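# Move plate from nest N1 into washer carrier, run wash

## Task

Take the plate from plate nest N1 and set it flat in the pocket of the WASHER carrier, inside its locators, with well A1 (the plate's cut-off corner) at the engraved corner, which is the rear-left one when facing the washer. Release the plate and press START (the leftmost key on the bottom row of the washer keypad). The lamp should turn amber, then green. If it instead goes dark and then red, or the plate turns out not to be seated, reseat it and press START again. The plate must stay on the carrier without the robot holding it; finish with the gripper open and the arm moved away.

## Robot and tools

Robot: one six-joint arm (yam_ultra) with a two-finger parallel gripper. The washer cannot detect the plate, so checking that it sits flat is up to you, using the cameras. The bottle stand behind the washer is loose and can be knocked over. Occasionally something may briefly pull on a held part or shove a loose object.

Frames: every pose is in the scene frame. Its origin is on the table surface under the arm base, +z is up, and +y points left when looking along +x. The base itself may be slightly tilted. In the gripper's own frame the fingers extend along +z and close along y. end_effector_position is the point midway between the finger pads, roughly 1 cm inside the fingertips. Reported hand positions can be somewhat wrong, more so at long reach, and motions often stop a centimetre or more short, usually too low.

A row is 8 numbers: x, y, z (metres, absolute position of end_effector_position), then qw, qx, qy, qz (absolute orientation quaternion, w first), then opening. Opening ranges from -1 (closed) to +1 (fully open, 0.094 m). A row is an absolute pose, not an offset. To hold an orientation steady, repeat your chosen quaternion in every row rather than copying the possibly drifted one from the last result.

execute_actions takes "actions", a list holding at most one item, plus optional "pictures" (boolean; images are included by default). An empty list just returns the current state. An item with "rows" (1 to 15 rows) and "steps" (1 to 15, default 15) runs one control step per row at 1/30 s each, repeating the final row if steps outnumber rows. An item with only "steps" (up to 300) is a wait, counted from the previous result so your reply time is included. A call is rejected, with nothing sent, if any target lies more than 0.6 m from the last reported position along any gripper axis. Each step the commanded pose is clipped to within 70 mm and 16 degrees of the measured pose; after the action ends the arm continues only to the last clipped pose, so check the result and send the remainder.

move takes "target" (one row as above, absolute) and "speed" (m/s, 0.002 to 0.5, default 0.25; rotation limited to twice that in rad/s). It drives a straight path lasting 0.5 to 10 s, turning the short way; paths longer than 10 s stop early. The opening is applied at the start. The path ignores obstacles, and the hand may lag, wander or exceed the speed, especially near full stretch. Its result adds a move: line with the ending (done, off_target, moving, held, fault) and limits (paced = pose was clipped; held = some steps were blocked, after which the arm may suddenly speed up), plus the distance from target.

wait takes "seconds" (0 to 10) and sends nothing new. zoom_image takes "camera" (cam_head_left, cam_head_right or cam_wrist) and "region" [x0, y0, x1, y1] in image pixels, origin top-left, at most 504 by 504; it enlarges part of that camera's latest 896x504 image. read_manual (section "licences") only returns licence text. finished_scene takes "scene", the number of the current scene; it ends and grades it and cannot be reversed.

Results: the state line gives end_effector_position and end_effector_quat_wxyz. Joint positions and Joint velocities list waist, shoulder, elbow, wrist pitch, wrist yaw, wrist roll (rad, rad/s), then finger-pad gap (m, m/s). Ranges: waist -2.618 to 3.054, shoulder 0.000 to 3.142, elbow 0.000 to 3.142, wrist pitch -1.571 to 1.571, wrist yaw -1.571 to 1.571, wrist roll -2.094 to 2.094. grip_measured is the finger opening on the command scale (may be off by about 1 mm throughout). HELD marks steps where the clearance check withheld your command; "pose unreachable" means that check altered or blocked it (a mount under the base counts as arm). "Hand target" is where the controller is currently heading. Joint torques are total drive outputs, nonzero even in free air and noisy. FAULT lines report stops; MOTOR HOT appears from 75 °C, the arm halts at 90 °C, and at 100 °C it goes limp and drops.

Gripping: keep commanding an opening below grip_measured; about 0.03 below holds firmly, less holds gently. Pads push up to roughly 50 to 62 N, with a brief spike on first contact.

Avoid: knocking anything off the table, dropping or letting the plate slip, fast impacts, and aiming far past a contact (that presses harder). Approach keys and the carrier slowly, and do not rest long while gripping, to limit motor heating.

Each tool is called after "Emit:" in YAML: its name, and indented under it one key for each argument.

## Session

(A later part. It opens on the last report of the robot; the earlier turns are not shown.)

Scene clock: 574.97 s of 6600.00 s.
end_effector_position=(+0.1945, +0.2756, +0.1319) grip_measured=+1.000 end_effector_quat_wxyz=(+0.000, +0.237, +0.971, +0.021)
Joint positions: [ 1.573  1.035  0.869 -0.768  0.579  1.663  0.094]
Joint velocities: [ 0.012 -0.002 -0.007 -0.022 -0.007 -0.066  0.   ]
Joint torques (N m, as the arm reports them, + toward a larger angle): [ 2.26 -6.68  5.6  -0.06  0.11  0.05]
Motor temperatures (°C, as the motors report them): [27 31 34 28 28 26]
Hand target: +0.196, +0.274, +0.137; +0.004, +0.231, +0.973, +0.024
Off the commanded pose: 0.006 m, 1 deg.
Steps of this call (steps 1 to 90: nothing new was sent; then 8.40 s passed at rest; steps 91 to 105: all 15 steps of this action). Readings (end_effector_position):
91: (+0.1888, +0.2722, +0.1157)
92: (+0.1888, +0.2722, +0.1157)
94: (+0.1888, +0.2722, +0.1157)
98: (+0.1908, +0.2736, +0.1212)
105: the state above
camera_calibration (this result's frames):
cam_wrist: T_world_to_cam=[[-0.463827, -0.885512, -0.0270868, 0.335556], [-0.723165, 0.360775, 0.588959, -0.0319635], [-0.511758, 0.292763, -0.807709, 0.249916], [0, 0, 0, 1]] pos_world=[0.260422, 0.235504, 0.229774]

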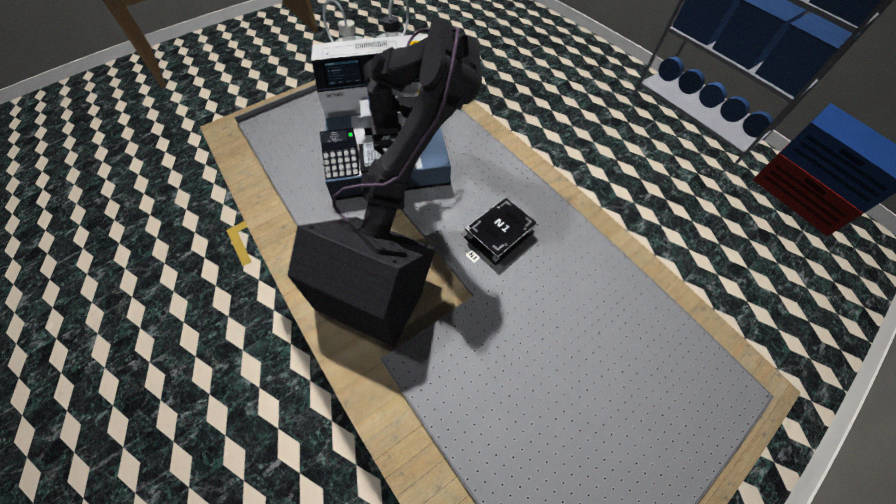

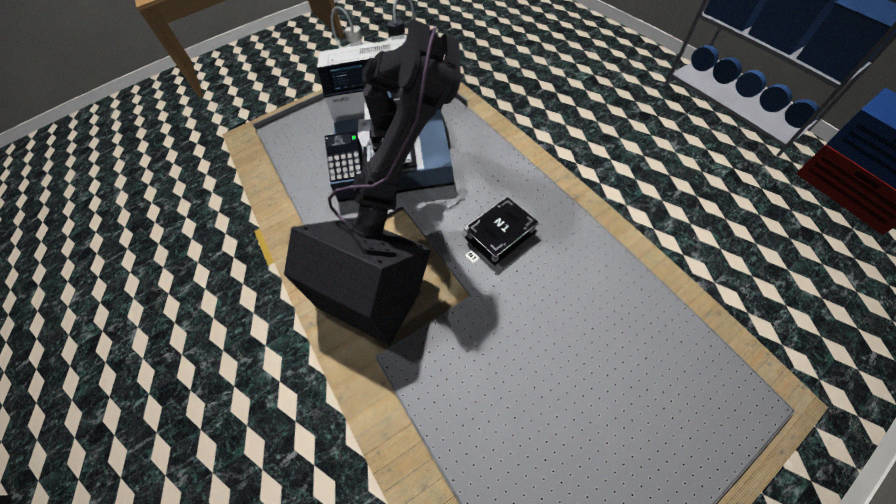

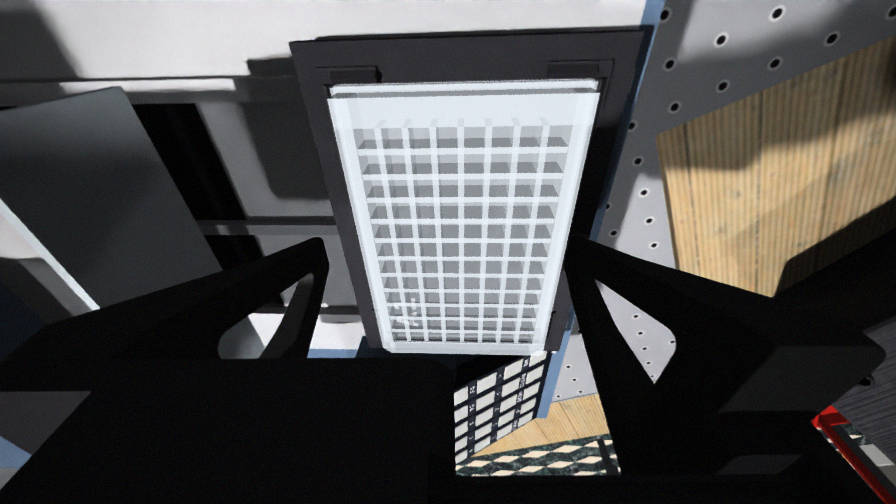

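Emit:
move:
  target: [0.185,0.275,0.175,0.01,0.15,0.9885,0.02,1]
  speed: 0.15

Emit:
move:
  target: [0.015,0.30,0.165,0.0886,-0.527,0.8433,0.0554,-1]
  speed: 0.3

Scene clock: 630.37 s of 6600.00 s.
end_effector_position=(+0.1782, +0.2698, +0.1643) grip_measured=+1.000 end_effector_quat_wxyz=(+0.008, +0.141, +0.990, +0.004)
Joint positions: [ 1.764  1.035  0.94  -1.     0.696  1.692  0.094]
Joint velocities: [ 0.002  0.002  0.012 -0.095  0.051  0.037  0.   ]
Joint torques (N m, as the arm reports them, + toward a larger angle): [ 2.16 -5.53  7.52 -0.09  0.12  0.15]
Motor temperatures (°C, as the motors report them): [27 32 34 28 28 26]
Hand target: +0.186, +0.275, +0.175; +0.012, +0.149, +0.989, +0.020
Off the commanded pose: 0.014 m, 2 deg.
After step 90, 51.20 s passed at rest.
move: off_target
camera_calibration (this result's frames):
cam_wrist: T_world_to_cam=[[-0.282206, -0.959347, 0.00354897, 0.306287], [-0.787927, 0.233887, 0.56962, -0.0118033], [-0.547294, 0.157954, -0.8219, 0.314559], [0, 0, 0, 1]] pos_world=[0.249292, 0.24691, 0.264172]

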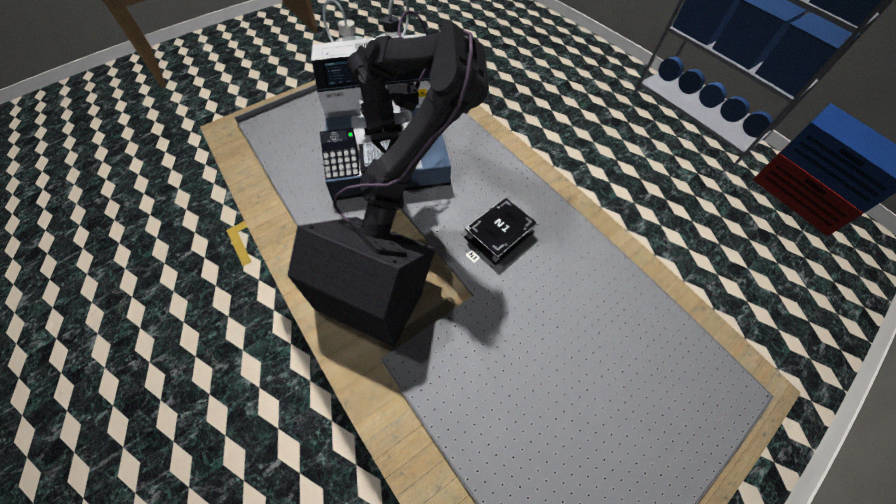

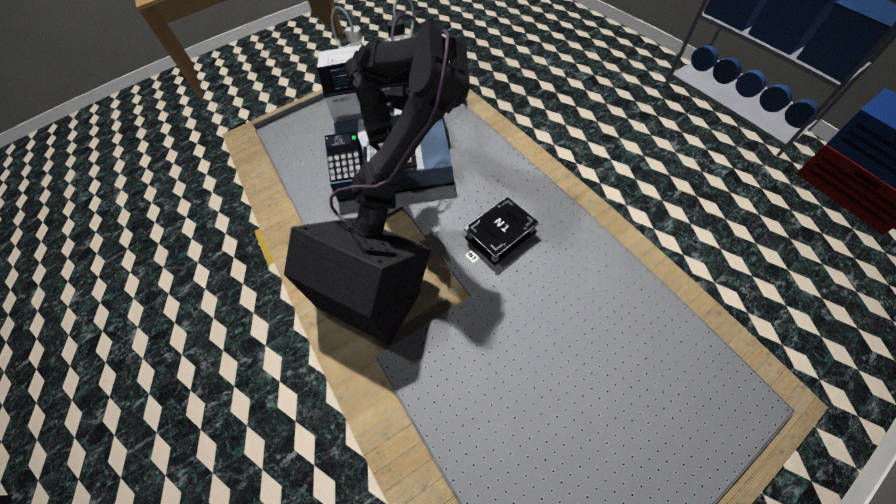

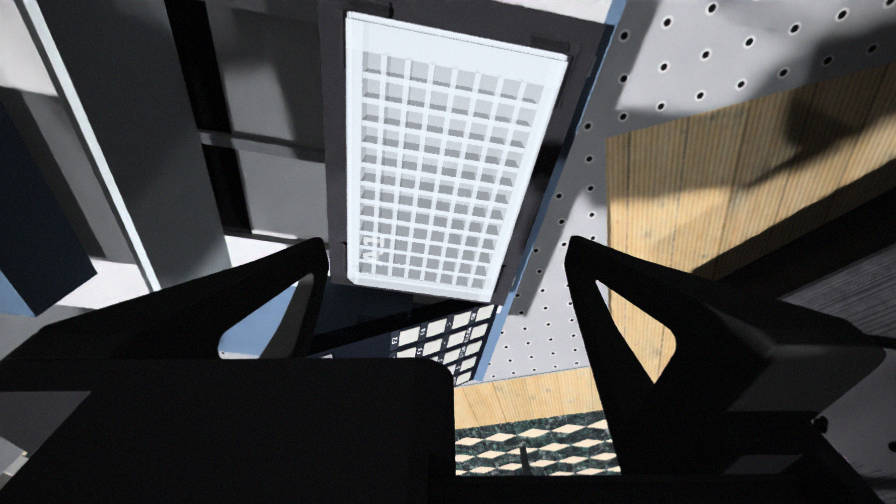

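Scene clock: 633.27 s of 6600.00 s.
end_effector_position=(+0.0226, +0.3057, +0.1686) grip_measured=-0.979 end_effector_quat_wxyz=(+0.085, -0.509, +0.854, +0.058)
Joint positions: [ 2.354  1.472  0.846 -0.854  0.975  0.997  0.001]
Joint velocities: [-0.007  0.002 -0.007  0.022  0.022  0.007 -0.002]
Joint torques (N m, as the arm reports them, + toward a larger angle): [ 4.67 -1.96  3.26  0.21  0.19  0.01]
Motor temperatures (°C, as the motors report them): [27 32 34 28 28 26]
Hand target: +0.019, +0.298, +0.165; +0.093, -0.529, +0.842, +0.052
Off the commanded pose: 0.010 m, 2 deg.
move: done
camera_calibration (this result's frames):
cam_wrist: T_world_to_cam=[[0.87728, -0.479978, -0.000184825, 0.124602], [-0.439393, -0.803256, 0.402135, 0.192178], [-0.193165, -0.352704, -0.91558, 0.391126], [0, 0, 0, 1]] pos_world=[0.0506822, 0.352126, 0.280849]

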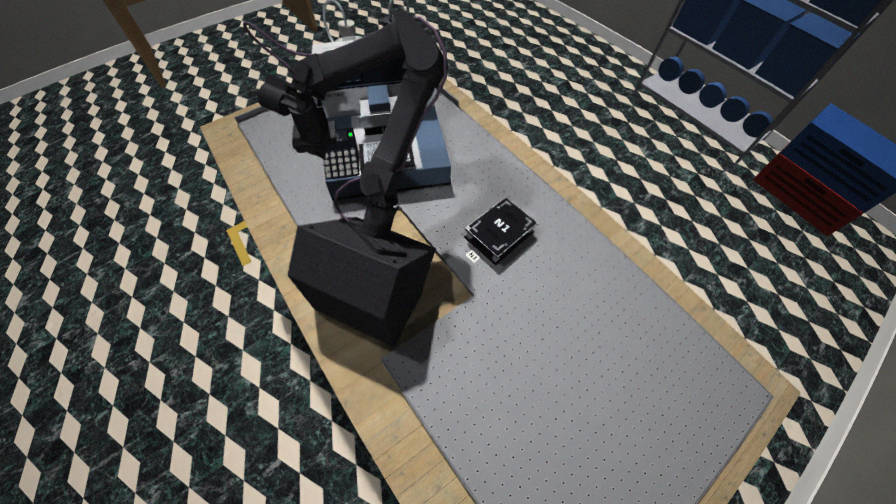

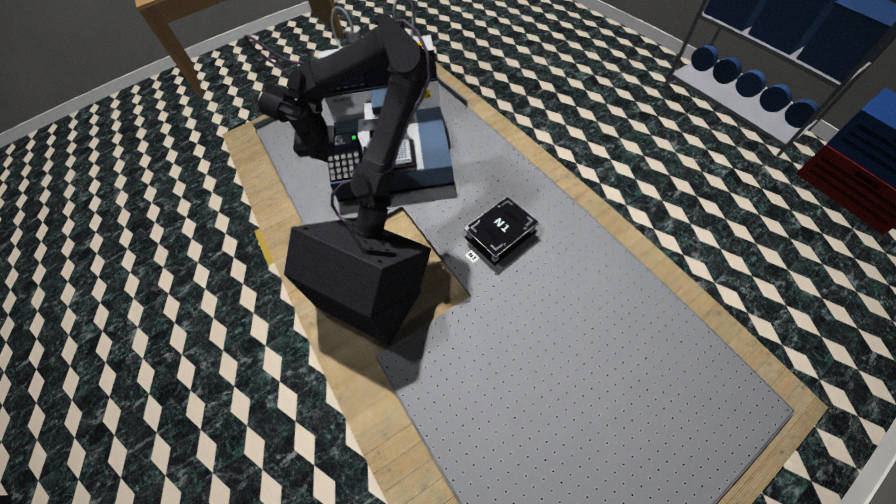

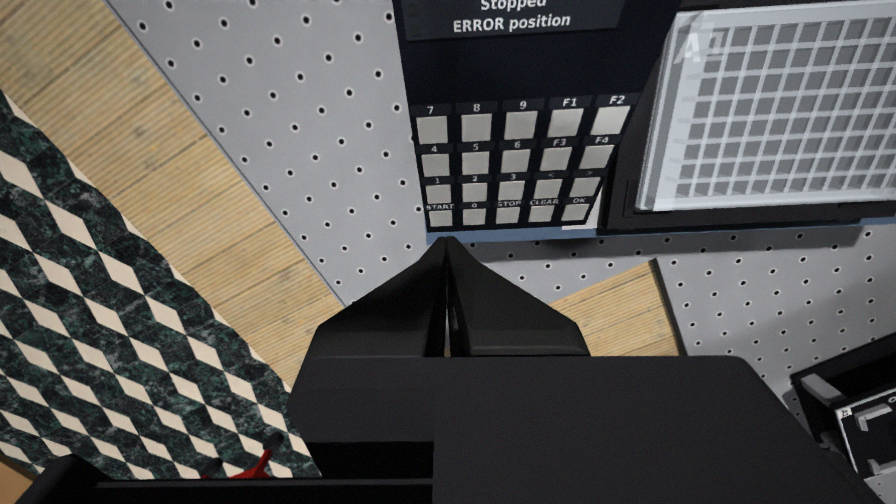

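Emit:
zoom_image:
  camera: "cam_wrist"
  region: [400, 90, 700, 260]

Region (400, 90, 700, 260) of cam_wrist's 896x504 image, scaled by 1.680, with more detail than that image has; it fills the top 286 rows of this view, and the rest is white.

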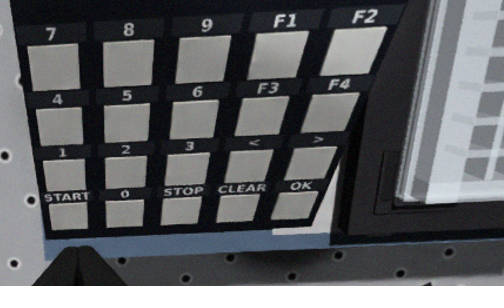

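Emit:
move:
  target: [0.0135,0.286,0.111,0.0859,-0.5406,0.8359,0.0429,-1]
  speed: 0.1

Scene clock: 673.30 s of 6600.00 s.
end_effector_position=(+0.0156, +0.2957, +0.1193) grip_measured=-0.979 end_effector_quat_wxyz=(+0.088, -0.527, +0.844, +0.056)
Joint positions: [ 2.235  1.496  0.666 -0.481  0.957  0.749  0.001]
Joint velocities: [-0.017 -0.007 -0.007  0.037 -0.051  0.022  0.   ]
Joint torques (N m, as the arm reports them, + toward a larger angle): [ 3.27 -2.47  2.77  0.26  0.03  0.02]
Motor temperatures (°C, as the motors report them): [28 30 34 28 28 26]
Hand target: +0.014, +0.285, +0.112; +0.085, -0.541, +0.836, +0.044
Off the commanded pose: 0.013 m, 2 deg.
After step 90, 35.77 s passed at rest.
move: off_target
camera_calibration (this result's frames):
cam_wrist: T_world_to_cam=[[0.896089, -0.443765, 0.00988315, 0.113753], [-0.410372, -0.819762, 0.399481, 0.205664], [-0.169174, -0.362026, -0.916688, 0.343694], [0, 0, 0, 1]] pos_world=[0.0406103, 0.343501, 0.231776]

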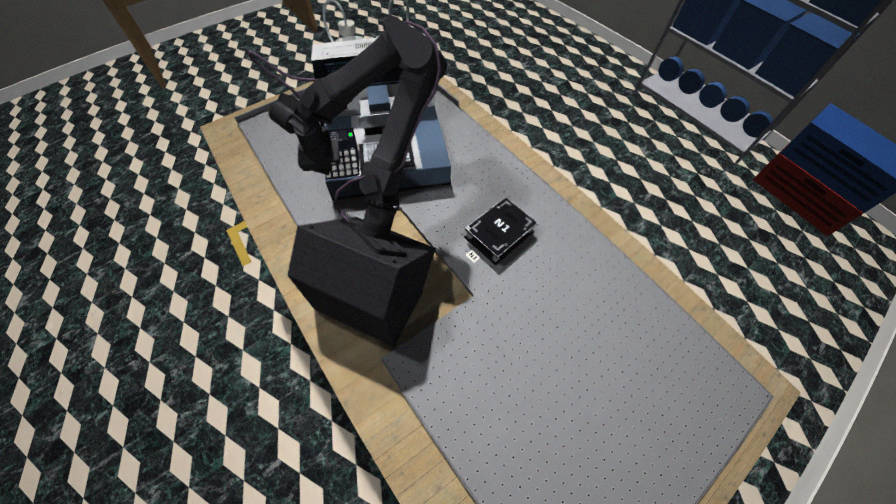

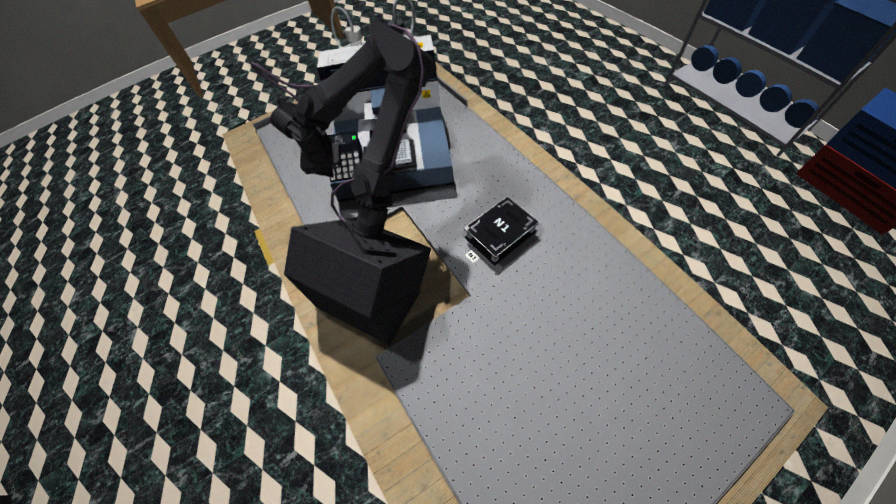

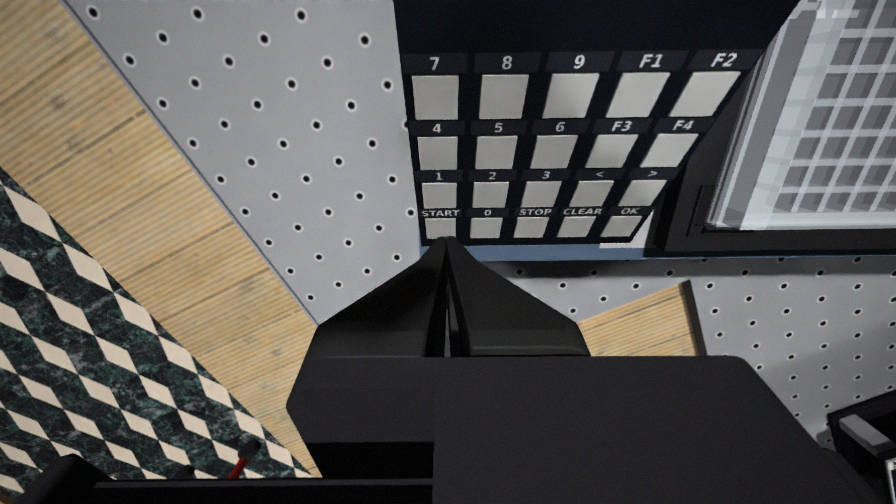

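Emit:
zoom_image:
  camera: "cam_wrist"
  region: [400, 170, 660, 270]

Region (400, 170, 660, 270) of cam_wrist's 896x504 image, scaled by 1.938, with more detail than that image has; it fills the top 194 rows of this view, and the rest is white.

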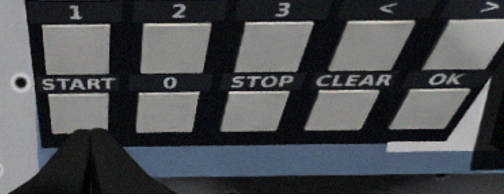

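Emit:
execute_actions:
  actions:
    - {"rows":[[0.01352,0.2855,0.11027,0.085,-0.5404,0.8365,0.0428,-1],[0.01325,0.2855,0.10903,0.0849,-0.5398,0.8369,0.0416,-1],[0.01297,0.2854,0.1078,0.0849,-0.5392,0.8374,0.0404,-1],[0.0127,0.2854,0.10657,0.0849,-0.5386,0.8378,0.0392,-1],[0.01242,0.2854,0.10533,0.0848,-0.538,0.8383,0.038,-1],[0.01215,0.2854,0.1041,0.0848,-0.5374,0.8387,0.0368,-1],[0.01187,0.2854,0.10287,0.0848,-0.5368,0.8392,0.0357,-1],[0.0116,0.2854,0.10163,0.0847,-0.5362,0.8397,0.0345,-1],[0.01132,0.2853,0.1004,0.0847,-0.5356,0.8401,0.0333,-1],[0.01105,0.2853,0.09917,0.0847,-0.535,0.8406,0.0321,-1],[0.01077,0.2853,0.09793,0.0846,-0.5344,0.841,0.0309,-1],[0.0105,0.2853,0.0967,0.0846,-0.5338,0.8415,0.0297,-1]],"steps":15}

Scene clock: 724.47 s of 6600.00 s.
end_effector_position=(+0.0140, +0.2943, +0.1051) grip_measured=-0.979 end_effector_quat_wxyz=(+0.087, -0.523, +0.847, +0.040)
Joint positions: [ 2.201  1.552  0.666 -0.434  0.956  0.746  0.001]
Joint velocities: [-0.022  0.061 -0.012 -0.007  0.051  0.007 -0.001]
Joint torques (N m, as the arm reports them, + toward a larger angle): [ 3.55 -2.6   2.69  0.33  0.08 -0.02]
Motor temperatures (°C, as the motors report them): [27 30 33 28 28 26]
Hand target: +0.011, +0.285, +0.098; +0.084, -0.533, +0.841, +0.029
Off the commanded pose: 0.013 m, 2 deg.
Steps of this call (steps 1 to 90: nothing new was sent; then 47.67 s passed at rest; steps 91 to 105: all 15 steps of this action). Readings (end_effector_position):
91: (+0.0156, +0.2962, +0.1194)
92: (+0.0157, +0.2963, +0.1192)
94: (+0.0166, +0.2967, +0.1184)
98: (+0.0162, +0.2961, +0.1138)
105: the state above
camera_calibration (this result's frames):
cam_wrist: T_world_to_cam=[[0.889453, -0.455614, 0.0359034, 0.115603], [-0.427823, -0.802413, 0.416055, 0.202869], [-0.160751, -0.385421, -0.908631, 0.335755], [0, 0, 0, 1]] pos_world=[0.0379412, 0.344862, 0.216522]

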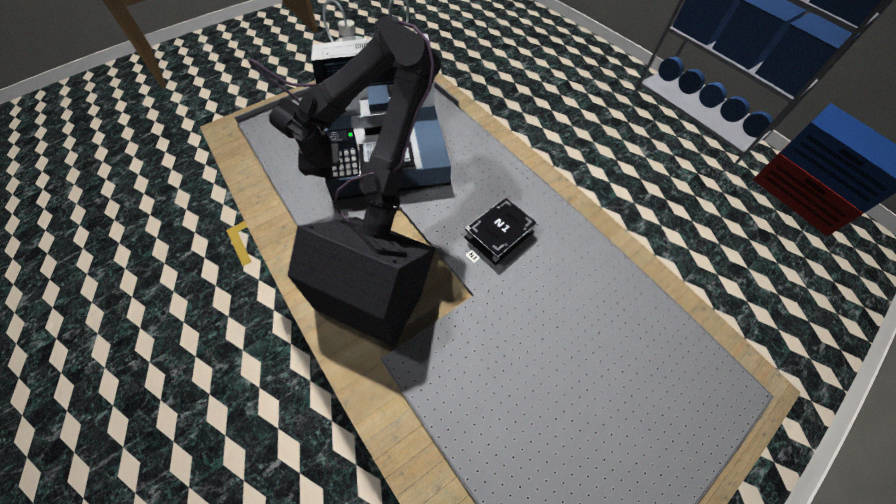

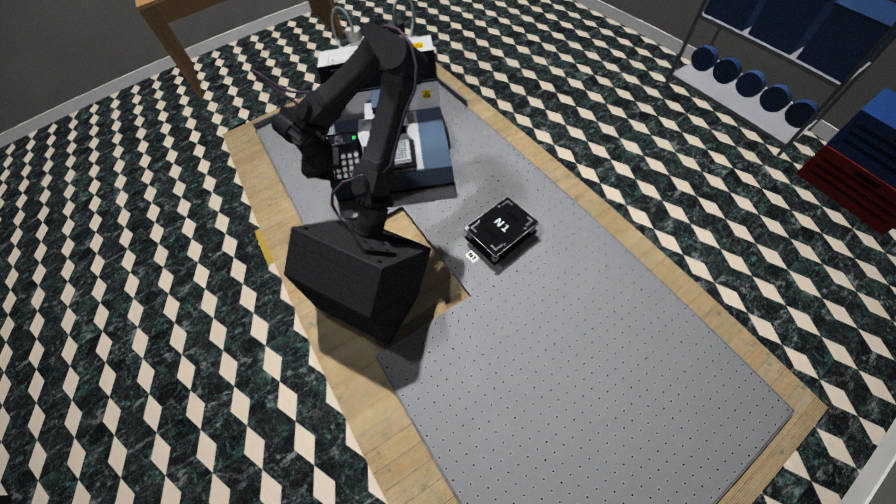

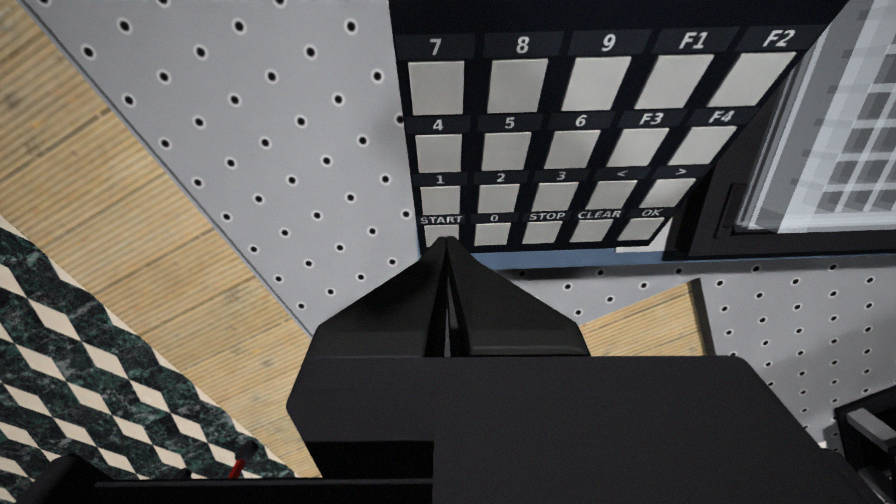

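Emit:
execute_actions:
  actions:
    - {"rows":[[0.01026,0.28544,0.09592,0.0846,-0.5331,0.842,0.0292,-1],[0.01002,0.28558,0.09514,0.0846,-0.5324,0.8424,0.0287,-1],[0.00978,0.28572,0.09436,0.0846,-0.5317,0.8429,0.0283,-1],[0.00954,0.28586,0.09358,0.0846,-0.531,0.8433,0.0278,-1],[0.0093,0.286,0.0928,0.0846,-0.5303,0.8438,0.0273,-1],[0.00906,0.28614,0.09202,0.0846,-0.5296,0.8443,0.0268,-1],[0.00882,0.28628,0.09124,0.0846,-0.5289,0.8447,0.0263,-1],[0.00858,0.28642,0.09046,0.0846,-0.5282,0.8452,0.0259,-1],[0.00834,0.28656,0.08968,0.0846,-0.5275,0.8456,0.0254,-1],[0.0081,0.2867,0.0889,0.0846,-0.5268,0.8461,0.0249,-1]],"steps":15}

Scene clock: 740.33 s of 6600.00 s.
end_effector_position=(+0.0116, +0.2940, +0.1027) grip_measured=-0.979 end_effector_quat_wxyz=(+0.086, -0.524, +0.847, +0.039)
Joint positions: [ 2.2    1.567  0.666 -0.423  0.955  0.746  0.001]
Joint velocities: [-0.002 -0.002  0.017 -0.022 -0.007  0.007  0.001]
Joint torques (N m, as the arm reports them, + toward a larger angle): [ 2.47 -0.85  2.93  0.59  0.03  0.05]
Motor temperatures (°C, as the motors report them): [27 30 33 28 28 26]
Hand target: +0.009, +0.286, +0.090; +0.084, -0.526, +0.846, +0.024
Off the commanded pose: 0.016 m, 2 deg.
Steps of this call (steps 1 to 90: nothing new was sent; then 12.37 s passed at rest; steps 91 to 105: all 15 steps of this action). Readings (end_effector_position):
91: (+0.0138, +0.2943, +0.1050)
92: (+0.0138, +0.2943, +0.1050)
94: (+0.0137, +0.2946, +0.1051)
98: (+0.0119, +0.2943, +0.1032)
105: the state above
camera_calibration (this result's frames):
cam_wrist: T_world_to_cam=[[0.89051, -0.453406, 0.0376051, 0.116855], [-0.426049, -0.802067, 0.418534, 0.2022], [-0.159604, -0.388731, -0.907422, 0.333932], [0, 0, 0, 1]] pos_world=[0.0353837, 0.34497, 0.213995]

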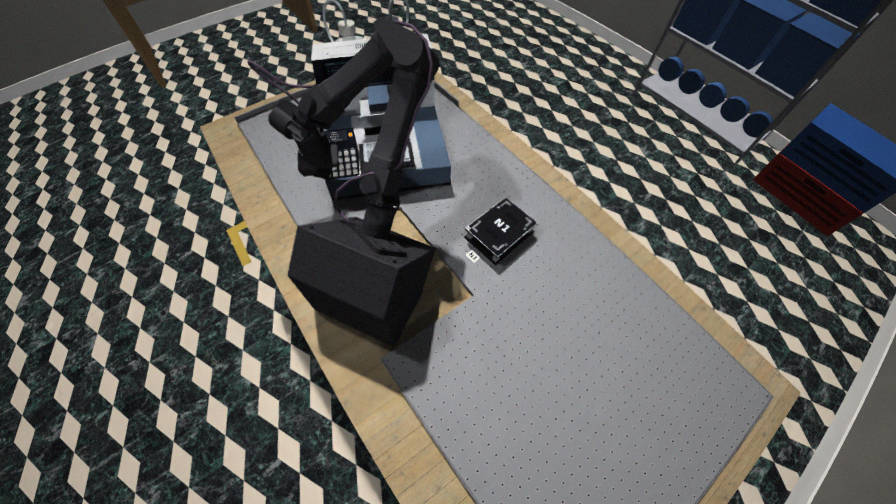

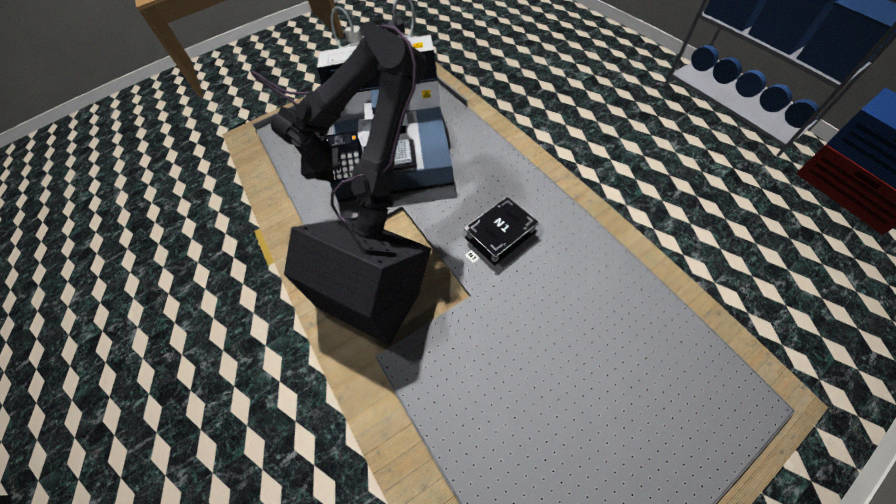

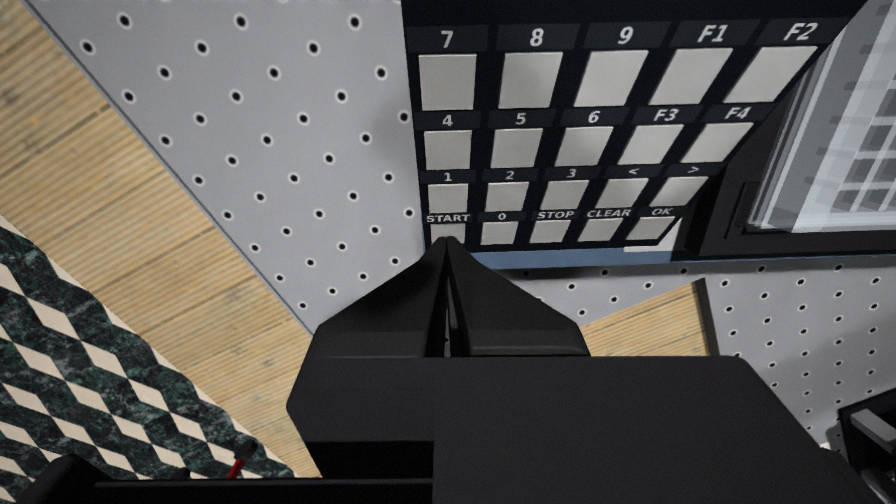

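Amber. Lift clear.

Emit:
move:
  target: [0.01,0.30,0.23,0.0886,-0.527,0.8433,0.0554,-1]
  speed: 0.15

Scene clock: 746.50 s of 6600.00 s.
end_effector_position=(+0.0159, +0.2975, +0.2237) grip_measured=-0.979 end_effector_quat_wxyz=(+0.092, -0.524, +0.845, +0.049)
Joint positions: [ 2.553  1.554  1.039 -1.29   0.97   1.34   0.001]
Joint velocities: [ 0.007 -0.002  0.012 -0.095  0.007 -0.007 -0.001]
Joint torques (N m, as the arm reports them, + toward a larger angle): [ 4.93 -1.03  7.41 -0.07  0.1   0.11]
Motor temperatures (°C, as the motors report them): [27 30 34 28 28 26]
Hand target: +0.011, +0.302, +0.229; +0.092, -0.527, +0.843, +0.053
Off the commanded pose: 0.009 m, 1 deg.
move: done
camera_calibration (this result's frames):
cam_wrist: T_world_to_cam=[[0.892054, -0.451136, 0.0267643, 0.11179], [-0.423138, -0.812957, 0.400068, 0.163599], [-0.158727, -0.368207, -0.916094, 0.441585], [0, 0, 0, 1]] pos_world=[0.0395939, 0.346026, 0.33609]

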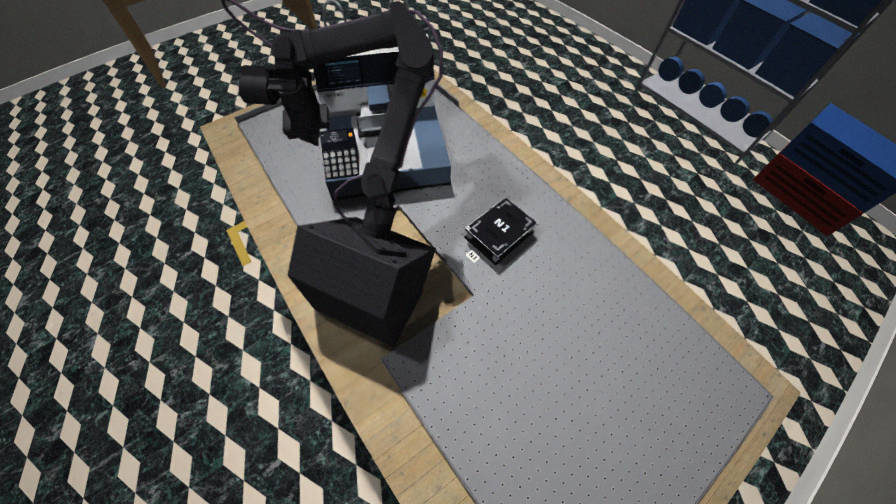

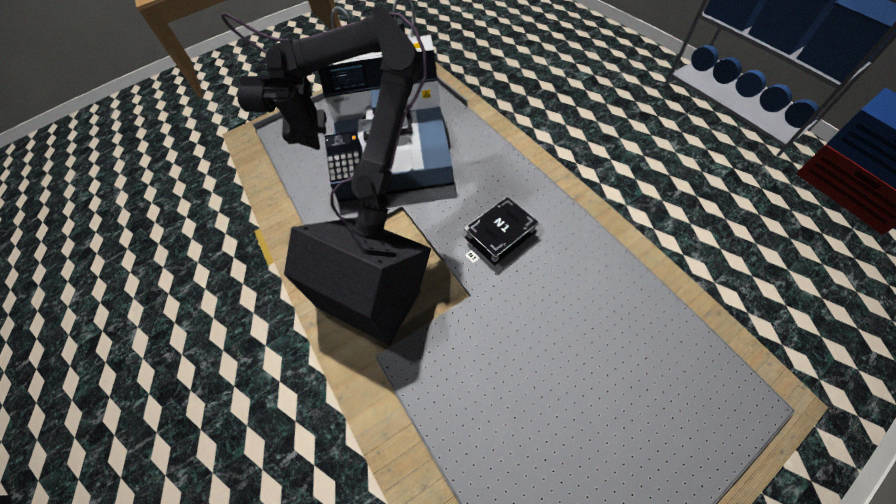

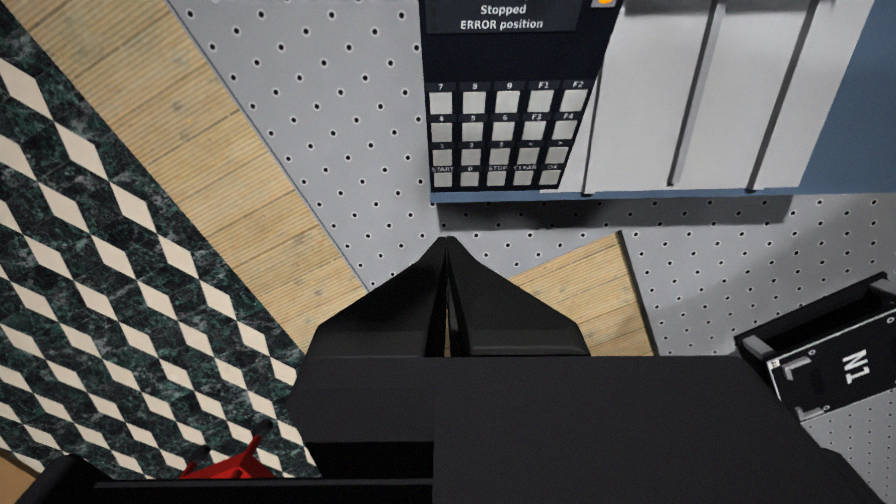

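Emit:
wait:
  seconds: 10

Scene clock: 759.87 s of 6600.00 s.
end_effector_position=(+0.0163, +0.2972, +0.2237) grip_measured=-0.979 end_effector_quat_wxyz=(+0.092, -0.524, +0.845, +0.048)
Joint positions: [ 2.553  1.554  1.039 -1.293  0.97   1.343  0.001]
Joint velocities: [ 0.002  0.007 -0.002 -0.081  0.022  0.051  0.001]
Joint torques (N m, as the arm reports them, + toward a larger angle): [ 4.82 -0.87  7.56 -0.06  0.08  0.13]
Motor temperatures (°C, as the motors report them): [28 30 34 28 28 26]
Hand target: +0.011, +0.302, +0.229; +0.092, -0.527, +0.843, +0.053
Off the commanded pose: 0.009 m, 1 deg.
Steps of this call (steps 1 to 401: nothing new was sent). Readings (end_effector_position):
1: (+0.0160, +0.2975, +0.2237)
2: (+0.0160, +0.2974, +0.2237)
4: (+0.0161, +0.2973, +0.2237)
8: (+0.0162, +0.2972, +0.2237)
401: the state above
camera_calibration (this result's frames):
cam_wrist: T_world_to_cam=[[0.891792, -0.451556, 0.0283791, 0.111048], [-0.424056, -0.812318, 0.400394, 0.16326], [-0.157747, -0.369102, -0.915904, 0.441719], [0, 0, 0, 1]] pos_world=[0.0398795, 0.345803, 0.336052]

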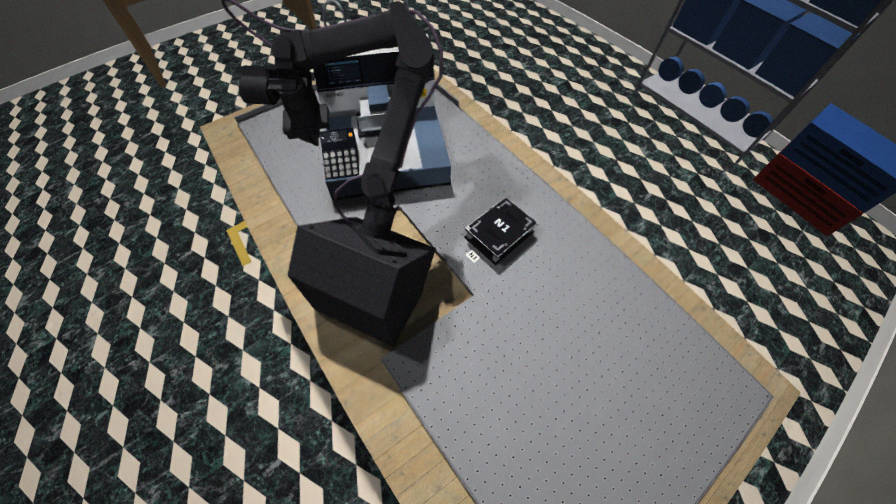

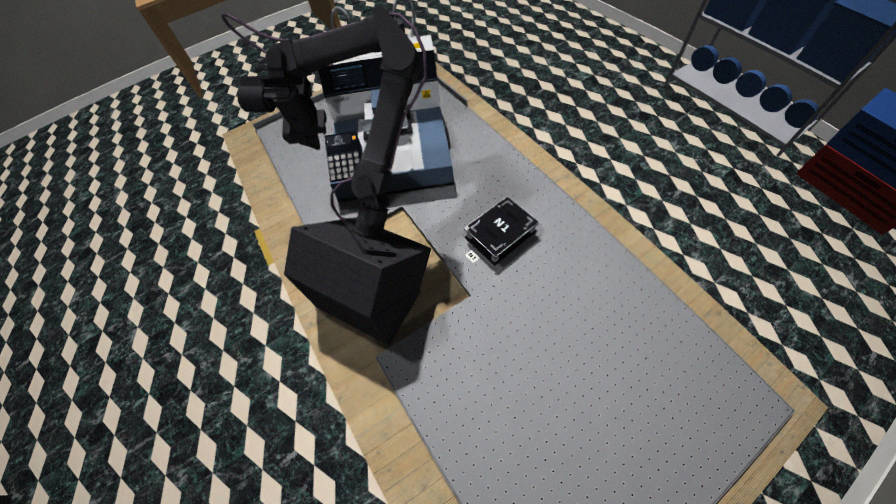

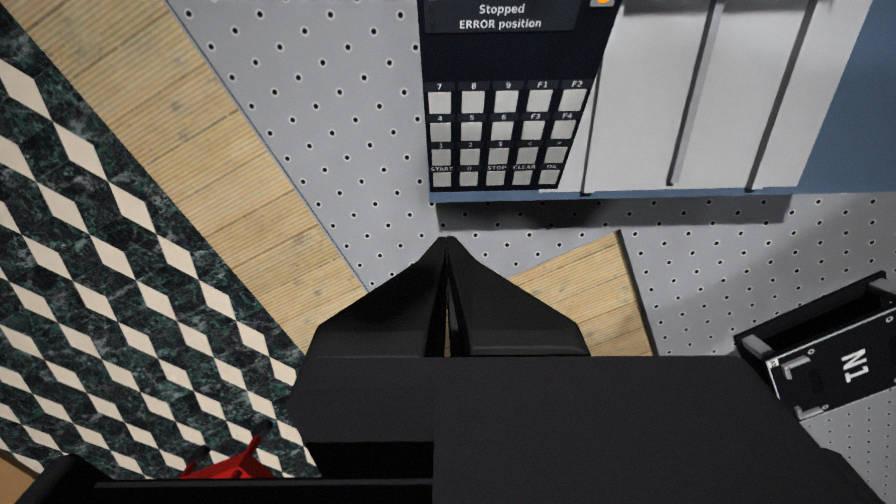

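Emit:
wait:
  seconds: 2

Scene clock: 764.93 s of 6600.00 s.
end_effector_position=(+0.0163, +0.2972, +0.2237) grip_measured=-0.979 end_effector_quat_wxyz=(+0.092, -0.524, +0.845, +0.048)
Joint positions: [ 2.553  1.554  1.039 -1.293  0.97   1.343  0.001]
Joint velocities: [-0.002  0.002 -0.012  0.022 -0.037  0.037 -0.   ]
Joint torques (N m, as the arm reports them, + toward a larger angle): [ 4.92 -1.02  7.41 -0.1   0.1   0.12]
Motor temperatures (°C, as the motors report them): [28 30 35 28 28 26]
Hand target: +0.011, +0.302, +0.229; +0.092, -0.527, +0.843, +0.053
Off the commanded pose: 0.009 m, 1 deg.
Steps of this call (steps 1 to 152: nothing new was sent). Readings (end_effector_position):
1: (+0.0163, +0.2972, +0.2237)
2: (+0.0163, +0.2972, +0.2237)
4: (+0.0163, +0.2972, +0.2237)
8: (+0.0163, +0.2972, +0.2237)
152: the state above
camera_calibration (this result's frames):
cam_wrist: T_world_to_cam=[[0.891792, -0.451556, 0.0283791, 0.111048], [-0.424056, -0.812318, 0.400394, 0.16326], [-0.157747, -0.369102, -0.915904, 0.441719], [0, 0, 0, 1]] pos_world=[0.0398795, 0.345803, 0.336052]

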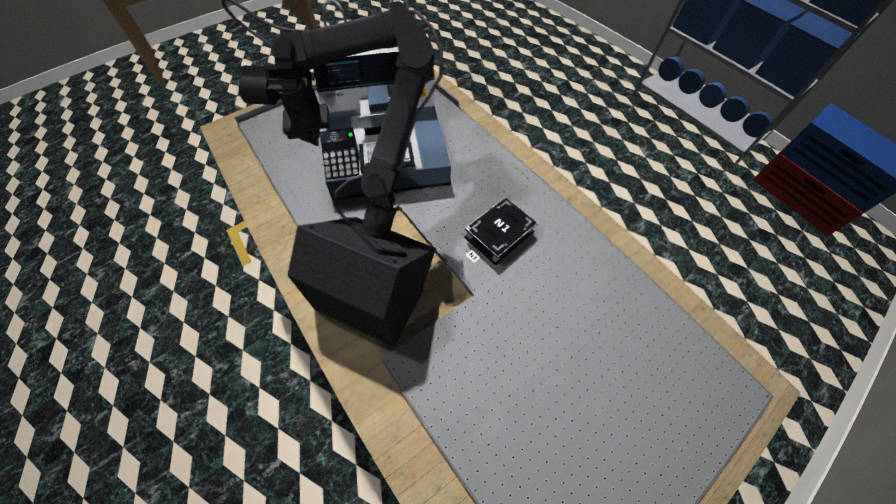

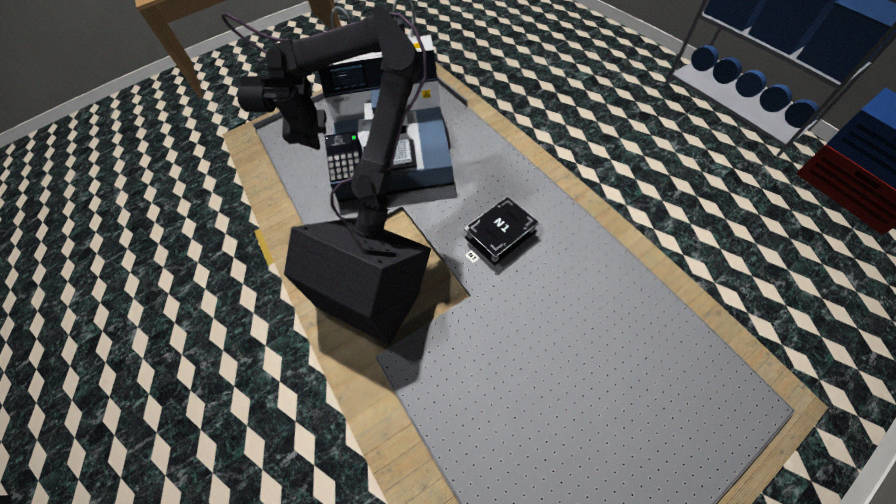

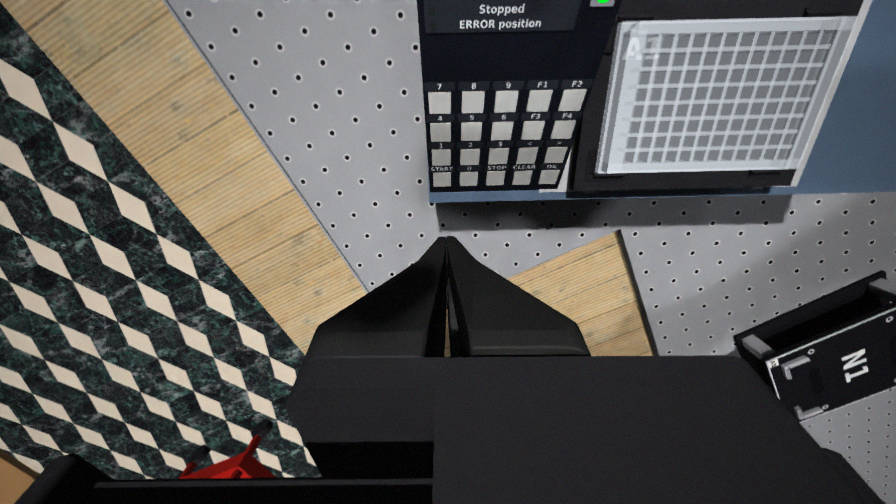

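Emit:
zoom_image:
  camera: "cam_wrist"
  region: [560, 0, 880, 200]

Region (560, 0, 880, 200) of cam_wrist's 896x504 image, scaled by 1.575, with more detail than that image has; it fills the top 315 rows of this view, and the rest is white.

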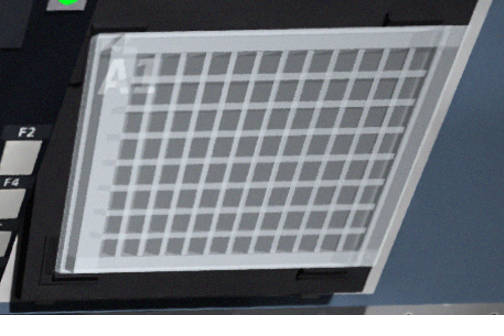

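Emit:
finished_scene:
  scene: 2

The scene is finished: the task was done.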